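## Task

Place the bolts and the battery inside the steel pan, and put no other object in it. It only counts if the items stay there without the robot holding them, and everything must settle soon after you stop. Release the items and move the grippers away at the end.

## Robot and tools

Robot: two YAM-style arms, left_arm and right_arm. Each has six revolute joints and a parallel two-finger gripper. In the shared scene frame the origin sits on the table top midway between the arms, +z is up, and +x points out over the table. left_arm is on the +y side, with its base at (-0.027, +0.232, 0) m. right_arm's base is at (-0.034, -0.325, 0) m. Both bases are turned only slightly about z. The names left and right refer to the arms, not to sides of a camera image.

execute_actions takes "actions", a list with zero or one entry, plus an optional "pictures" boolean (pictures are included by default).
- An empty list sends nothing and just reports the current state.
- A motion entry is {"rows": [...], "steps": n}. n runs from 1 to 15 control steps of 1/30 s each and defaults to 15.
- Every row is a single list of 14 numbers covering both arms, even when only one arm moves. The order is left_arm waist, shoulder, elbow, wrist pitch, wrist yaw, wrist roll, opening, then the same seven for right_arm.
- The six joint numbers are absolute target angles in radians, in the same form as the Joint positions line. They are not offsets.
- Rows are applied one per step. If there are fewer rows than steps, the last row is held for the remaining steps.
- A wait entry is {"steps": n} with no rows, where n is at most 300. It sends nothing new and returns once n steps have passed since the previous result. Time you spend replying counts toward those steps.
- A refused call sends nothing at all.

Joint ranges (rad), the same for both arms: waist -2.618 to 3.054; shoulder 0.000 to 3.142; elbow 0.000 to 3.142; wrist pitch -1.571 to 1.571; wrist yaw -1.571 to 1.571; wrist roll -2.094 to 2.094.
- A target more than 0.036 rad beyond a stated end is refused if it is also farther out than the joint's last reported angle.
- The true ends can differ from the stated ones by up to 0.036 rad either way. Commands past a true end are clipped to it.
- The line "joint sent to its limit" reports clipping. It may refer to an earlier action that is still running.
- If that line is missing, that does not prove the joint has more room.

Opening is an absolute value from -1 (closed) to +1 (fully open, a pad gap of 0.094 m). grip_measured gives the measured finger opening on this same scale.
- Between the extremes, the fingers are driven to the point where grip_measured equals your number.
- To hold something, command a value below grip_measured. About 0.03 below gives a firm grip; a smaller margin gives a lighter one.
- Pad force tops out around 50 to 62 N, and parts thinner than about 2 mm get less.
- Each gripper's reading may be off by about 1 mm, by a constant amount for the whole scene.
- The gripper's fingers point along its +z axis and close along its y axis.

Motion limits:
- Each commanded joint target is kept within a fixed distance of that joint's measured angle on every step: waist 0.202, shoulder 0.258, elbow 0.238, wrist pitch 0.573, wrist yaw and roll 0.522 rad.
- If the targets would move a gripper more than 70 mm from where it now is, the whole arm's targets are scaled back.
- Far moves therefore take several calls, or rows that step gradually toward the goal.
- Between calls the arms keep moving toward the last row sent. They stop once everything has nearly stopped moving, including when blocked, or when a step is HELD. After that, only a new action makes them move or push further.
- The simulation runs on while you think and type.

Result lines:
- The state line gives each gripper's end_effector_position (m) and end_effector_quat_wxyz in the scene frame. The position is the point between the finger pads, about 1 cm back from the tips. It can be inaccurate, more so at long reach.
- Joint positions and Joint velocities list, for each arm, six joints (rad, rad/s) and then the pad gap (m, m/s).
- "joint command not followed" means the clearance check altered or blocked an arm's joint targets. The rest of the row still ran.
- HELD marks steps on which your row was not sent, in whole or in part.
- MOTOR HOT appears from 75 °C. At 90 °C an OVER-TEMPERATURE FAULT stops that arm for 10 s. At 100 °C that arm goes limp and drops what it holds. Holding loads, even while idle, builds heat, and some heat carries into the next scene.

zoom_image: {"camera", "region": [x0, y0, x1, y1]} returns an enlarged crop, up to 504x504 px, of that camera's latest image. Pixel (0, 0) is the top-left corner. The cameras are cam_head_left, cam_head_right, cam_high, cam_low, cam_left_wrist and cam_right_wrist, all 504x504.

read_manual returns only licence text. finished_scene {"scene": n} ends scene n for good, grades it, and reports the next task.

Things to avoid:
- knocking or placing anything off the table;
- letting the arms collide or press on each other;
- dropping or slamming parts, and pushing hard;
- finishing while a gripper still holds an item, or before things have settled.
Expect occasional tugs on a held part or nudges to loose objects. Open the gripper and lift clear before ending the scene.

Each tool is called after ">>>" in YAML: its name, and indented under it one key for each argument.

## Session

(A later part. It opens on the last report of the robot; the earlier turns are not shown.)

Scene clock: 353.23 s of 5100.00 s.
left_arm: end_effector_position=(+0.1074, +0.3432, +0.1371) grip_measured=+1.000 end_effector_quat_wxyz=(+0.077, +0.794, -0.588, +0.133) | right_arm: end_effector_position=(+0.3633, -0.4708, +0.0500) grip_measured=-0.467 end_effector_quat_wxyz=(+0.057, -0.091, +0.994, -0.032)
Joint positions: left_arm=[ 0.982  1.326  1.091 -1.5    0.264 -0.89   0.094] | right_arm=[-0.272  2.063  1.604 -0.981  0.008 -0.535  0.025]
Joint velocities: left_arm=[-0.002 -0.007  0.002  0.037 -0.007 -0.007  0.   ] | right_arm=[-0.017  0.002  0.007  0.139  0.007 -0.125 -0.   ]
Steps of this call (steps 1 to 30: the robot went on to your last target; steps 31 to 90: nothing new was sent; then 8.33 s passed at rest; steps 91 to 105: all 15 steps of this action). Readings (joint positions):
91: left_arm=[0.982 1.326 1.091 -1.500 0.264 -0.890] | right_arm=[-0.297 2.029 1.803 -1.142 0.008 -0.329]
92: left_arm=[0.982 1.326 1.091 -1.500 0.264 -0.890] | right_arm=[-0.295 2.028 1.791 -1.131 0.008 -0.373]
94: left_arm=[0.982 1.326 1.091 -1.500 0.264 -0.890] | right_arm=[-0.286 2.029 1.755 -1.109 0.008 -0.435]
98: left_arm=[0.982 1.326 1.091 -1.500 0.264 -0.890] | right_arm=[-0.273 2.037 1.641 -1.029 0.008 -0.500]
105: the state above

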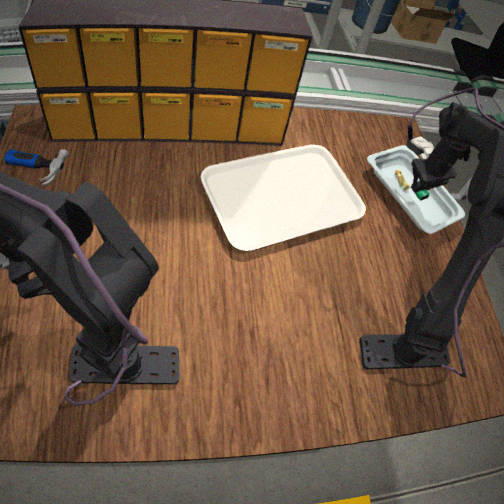

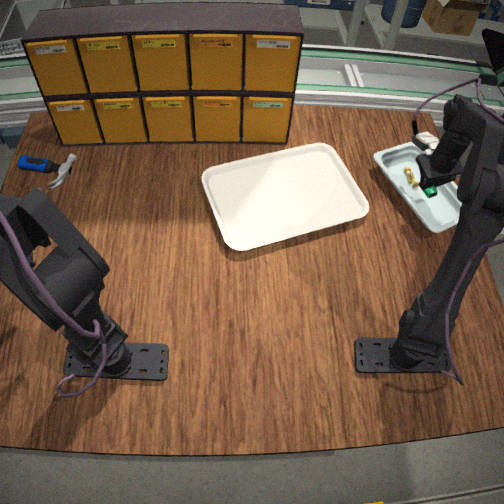

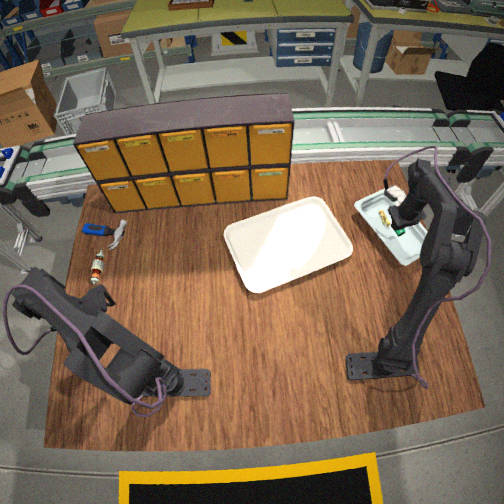

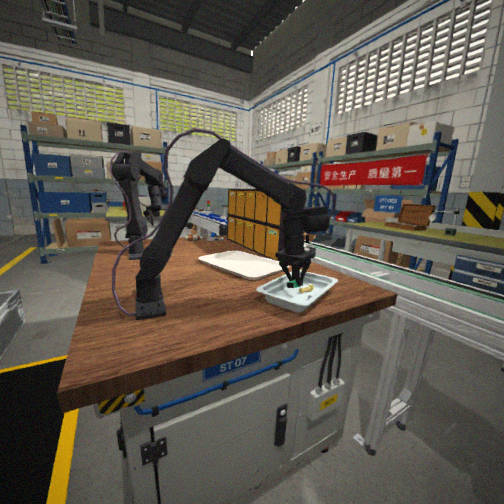

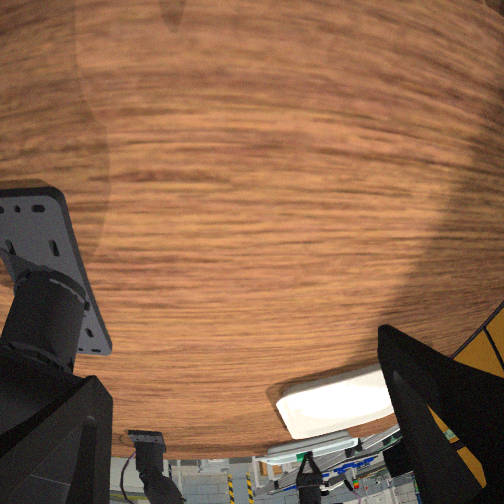

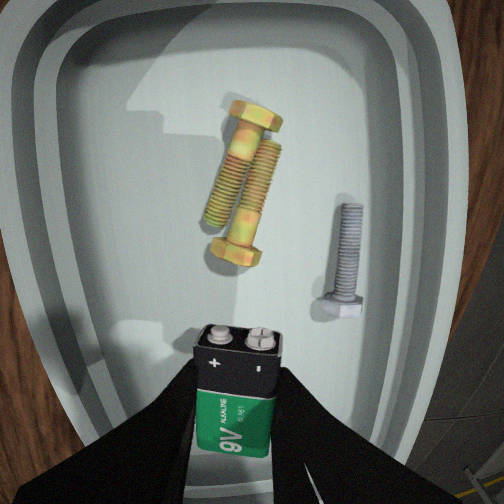

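>>> execute_actions:
  actions:
    - {"rows":[[0.982,1.326,1.091,-1.5,0.264,-0.89,1,-0.268,2.075,1.6,-0.95,0,-0.55,-0.5],[0.982,1.326,1.091,-1.5,0.264,-0.89,1,-0.268,2.075,1.6,-0.95,0,-0.55,-0.5],[0.982,1.326,1.091,-1.5,0.264,-0.89,1,-0.268,2.1,1.6,-0.93,0,-0.55,-0.5],[0.982,1.326,1.091,-1.5,0.264,-0.89,1,-0.268,2.1,1.6,-0.93,0,-0.55,-0.5],[0.982,1.326,1.091,-1.5,0.264,-0.89,1,-0.268,2.1,1.6,-0.93,0,-0.55,-0.5],[0.982,1.326,1.091,-1.5,0.264,-0.89,1,-0.268,2.1,1.6,-0.93,0,-0.55,-0.5],[0.982,1.326,1.091,-1.5,0.264,-0.89,1,-0.268,2.1,1.6,-0.93,0,-0.55,-0.5],[0.982,1.326,1.091,-1.5,0.264,-0.89,1,-0.268,2.1,1.6,-0.93,0,-0.55,-0.5],[0.982,1.326,1.091,-1.5,0.264,-0.89,1,-0.268,2.1,1.6,-0.93,0,-0.55,-0.5],[0.982,1.326,1.091,-1.5,0.264,-0.89,1,-0.268,2.1,1.6,-0.93,0,-0.55,-0.5],[0.982,1.326,1.091,-1.5,0.264,-0.89,1,-0.268,2.1,1.6,-0.93,0,-0.55,-0.2]],"steps":15}
  pictures: false

>>> execute_actions:
  actions:
    - {"rows":[[0.982,1.326,1.091,-1.5,0.264,-0.89,1,-0.268,2.1,1.6,-0.93,0,-0.55,-0.2],[0.982,1.326,1.091,-1.5,0.264,-0.89,1,-0.268,2.1,1.6,-0.93,0,-0.55,-0.2],[0.982,1.326,1.091,-1.5,0.264,-0.89,1,-0.268,2.0,1.6,-1.0,0,-0.55,-0.2],[0.982,1.326,1.091,-1.5,0.264,-0.89,1,-0.268,1.9,1.6,-1.1,0,-0.55,-0.2],[0.982,1.326,1.091,-1.5,0.264,-0.89,1,-0.268,1.75,1.55,-1.2,0,-0.55,-0.2]],"steps":15}

Scene clock: 369.67 s of 5100.00 s.
left_arm: end_effector_position=(+0.1074, +0.3432, +0.1371) grip_measured=+1.000 end_effector_quat_wxyz=(+0.077, +0.794, -0.588, +0.133) | right_arm: end_effector_position=(+0.3697, -0.4732, +0.0346) grip_measured=-0.203 end_effector_quat_wxyz=(+0.057, -0.096, +0.993, -0.032)
Joint positions: left_arm=[ 0.982  1.326  1.091 -1.5    0.264 -0.89   0.094] | right_arm=[-0.272  2.105  1.604 -0.94   0.008 -0.544  0.037]
Joint velocities: left_arm=[ 0.007  0.002 -0.017 -0.022  0.007 -0.051  0.   ] | right_arm=[-0.017 -0.002 -0.002 -0.007  0.007  0.007  0.001]
Steps of this call (steps 1 to 30: the robot went on to your last target; steps 31 to 90: nothing new was sent; then 12.93 s passed at rest; steps 91 to 105: all 15 steps of this action). Readings (joint positions):
91: left_arm=[0.982 1.326 1.091 -1.500 0.264 -0.890] | right_arm=[-0.272 2.063 1.604 -0.960 0.008 -0.544]
92: left_arm=[0.982 1.326 1.091 -1.500 0.264 -0.890] | right_arm=[-0.272 2.063 1.604 -0.960 0.008 -0.544]
94: left_arm=[0.982 1.326 1.091 -1.500 0.264 -0.890] | right_arm=[-0.272 2.070 1.604 -0.954 0.008 -0.544]
98: left_arm=[0.982 1.326 1.091 -1.500 0.264 -0.890] | right_arm=[-0.272 2.097 1.604 -0.944 0.008 -0.544]
105: the state above

Scene clock: 370.17 s of 5100.00 s.
left_arm: end_effector_position=(+0.1074, +0.3432, +0.1371) grip_measured=+1.000 end_effector_quat_wxyz=(+0.077, +0.794, -0.588, +0.133) | right_arm: end_effector_position=(+0.3144, -0.4529, +0.1580) grip_measured=-0.203 end_effector_quat_wxyz=(+0.109, -0.095, +0.988, -0.057)
Joint positions: left_arm=[ 0.982  1.326  1.091 -1.5    0.264 -0.89   0.094] | right_arm=[-0.272  1.72   1.556 -1.161  0.008 -0.545  0.037]
Joint velocities: left_arm=[ 0.012  0.012 -0.007  0.022 -0.007 -0.037  0.   ] | right_arm=[ 0.002  0.188 -0.002 -0.242 -0.022  0.007 -0.   ]
Steps of this call (steps 1 to 15: all 15 steps of this action). Readings (joint positions):
1: left_arm=[0.982 1.326 1.091 -1.500 0.264 -0.890] | right_arm=[-0.272 2.105 1.604 -0.940 0.008 -0.544]
2: left_arm=[0.982 1.326 1.091 -1.500 0.264 -0.890] | right_arm=[-0.272 2.105 1.604 -0.939 0.008 -0.544]
4: left_arm=[0.982 1.326 1.091 -1.500 0.264 -0.890] | right_arm=[-0.272 2.079 1.596 -0.955 0.008 -0.544]
8: left_arm=[0.982 1.326 1.091 -1.500 0.264 -0.890] | right_arm=[-0.272 1.901 1.554 -1.066 0.008 -0.544]
15: the state above

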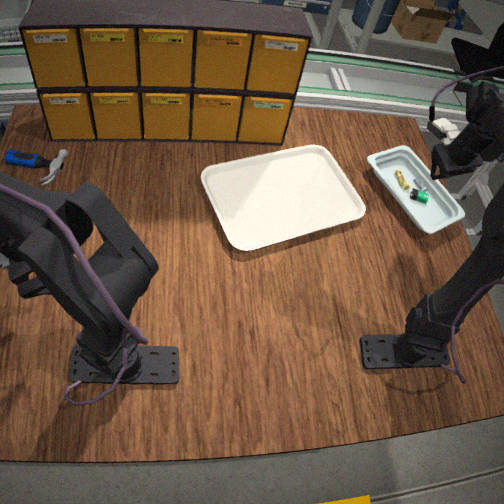

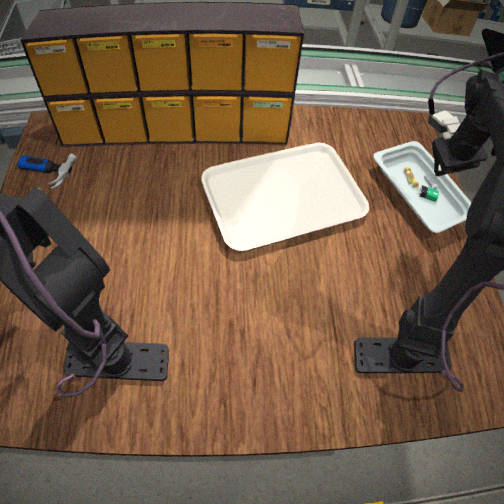

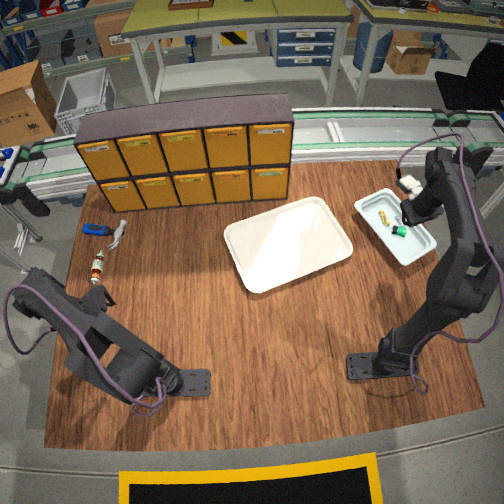

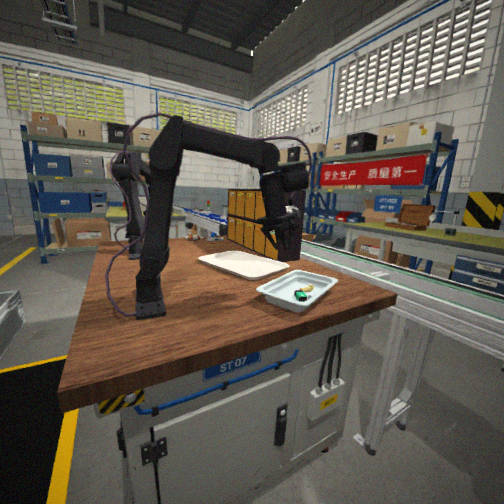

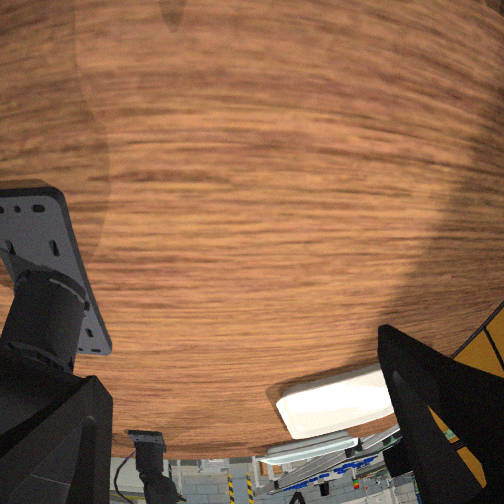

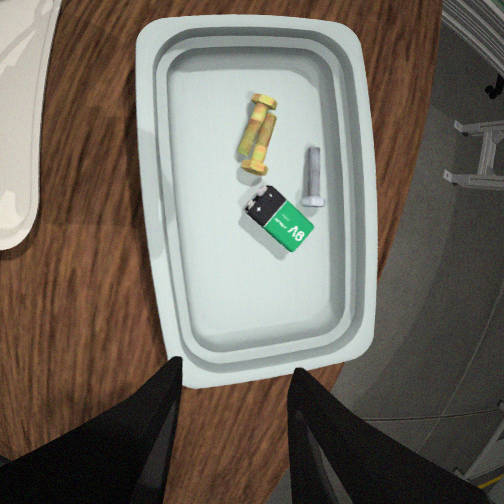

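>>> finished_scene:
  scene: 1

The scene is finished: the task was done.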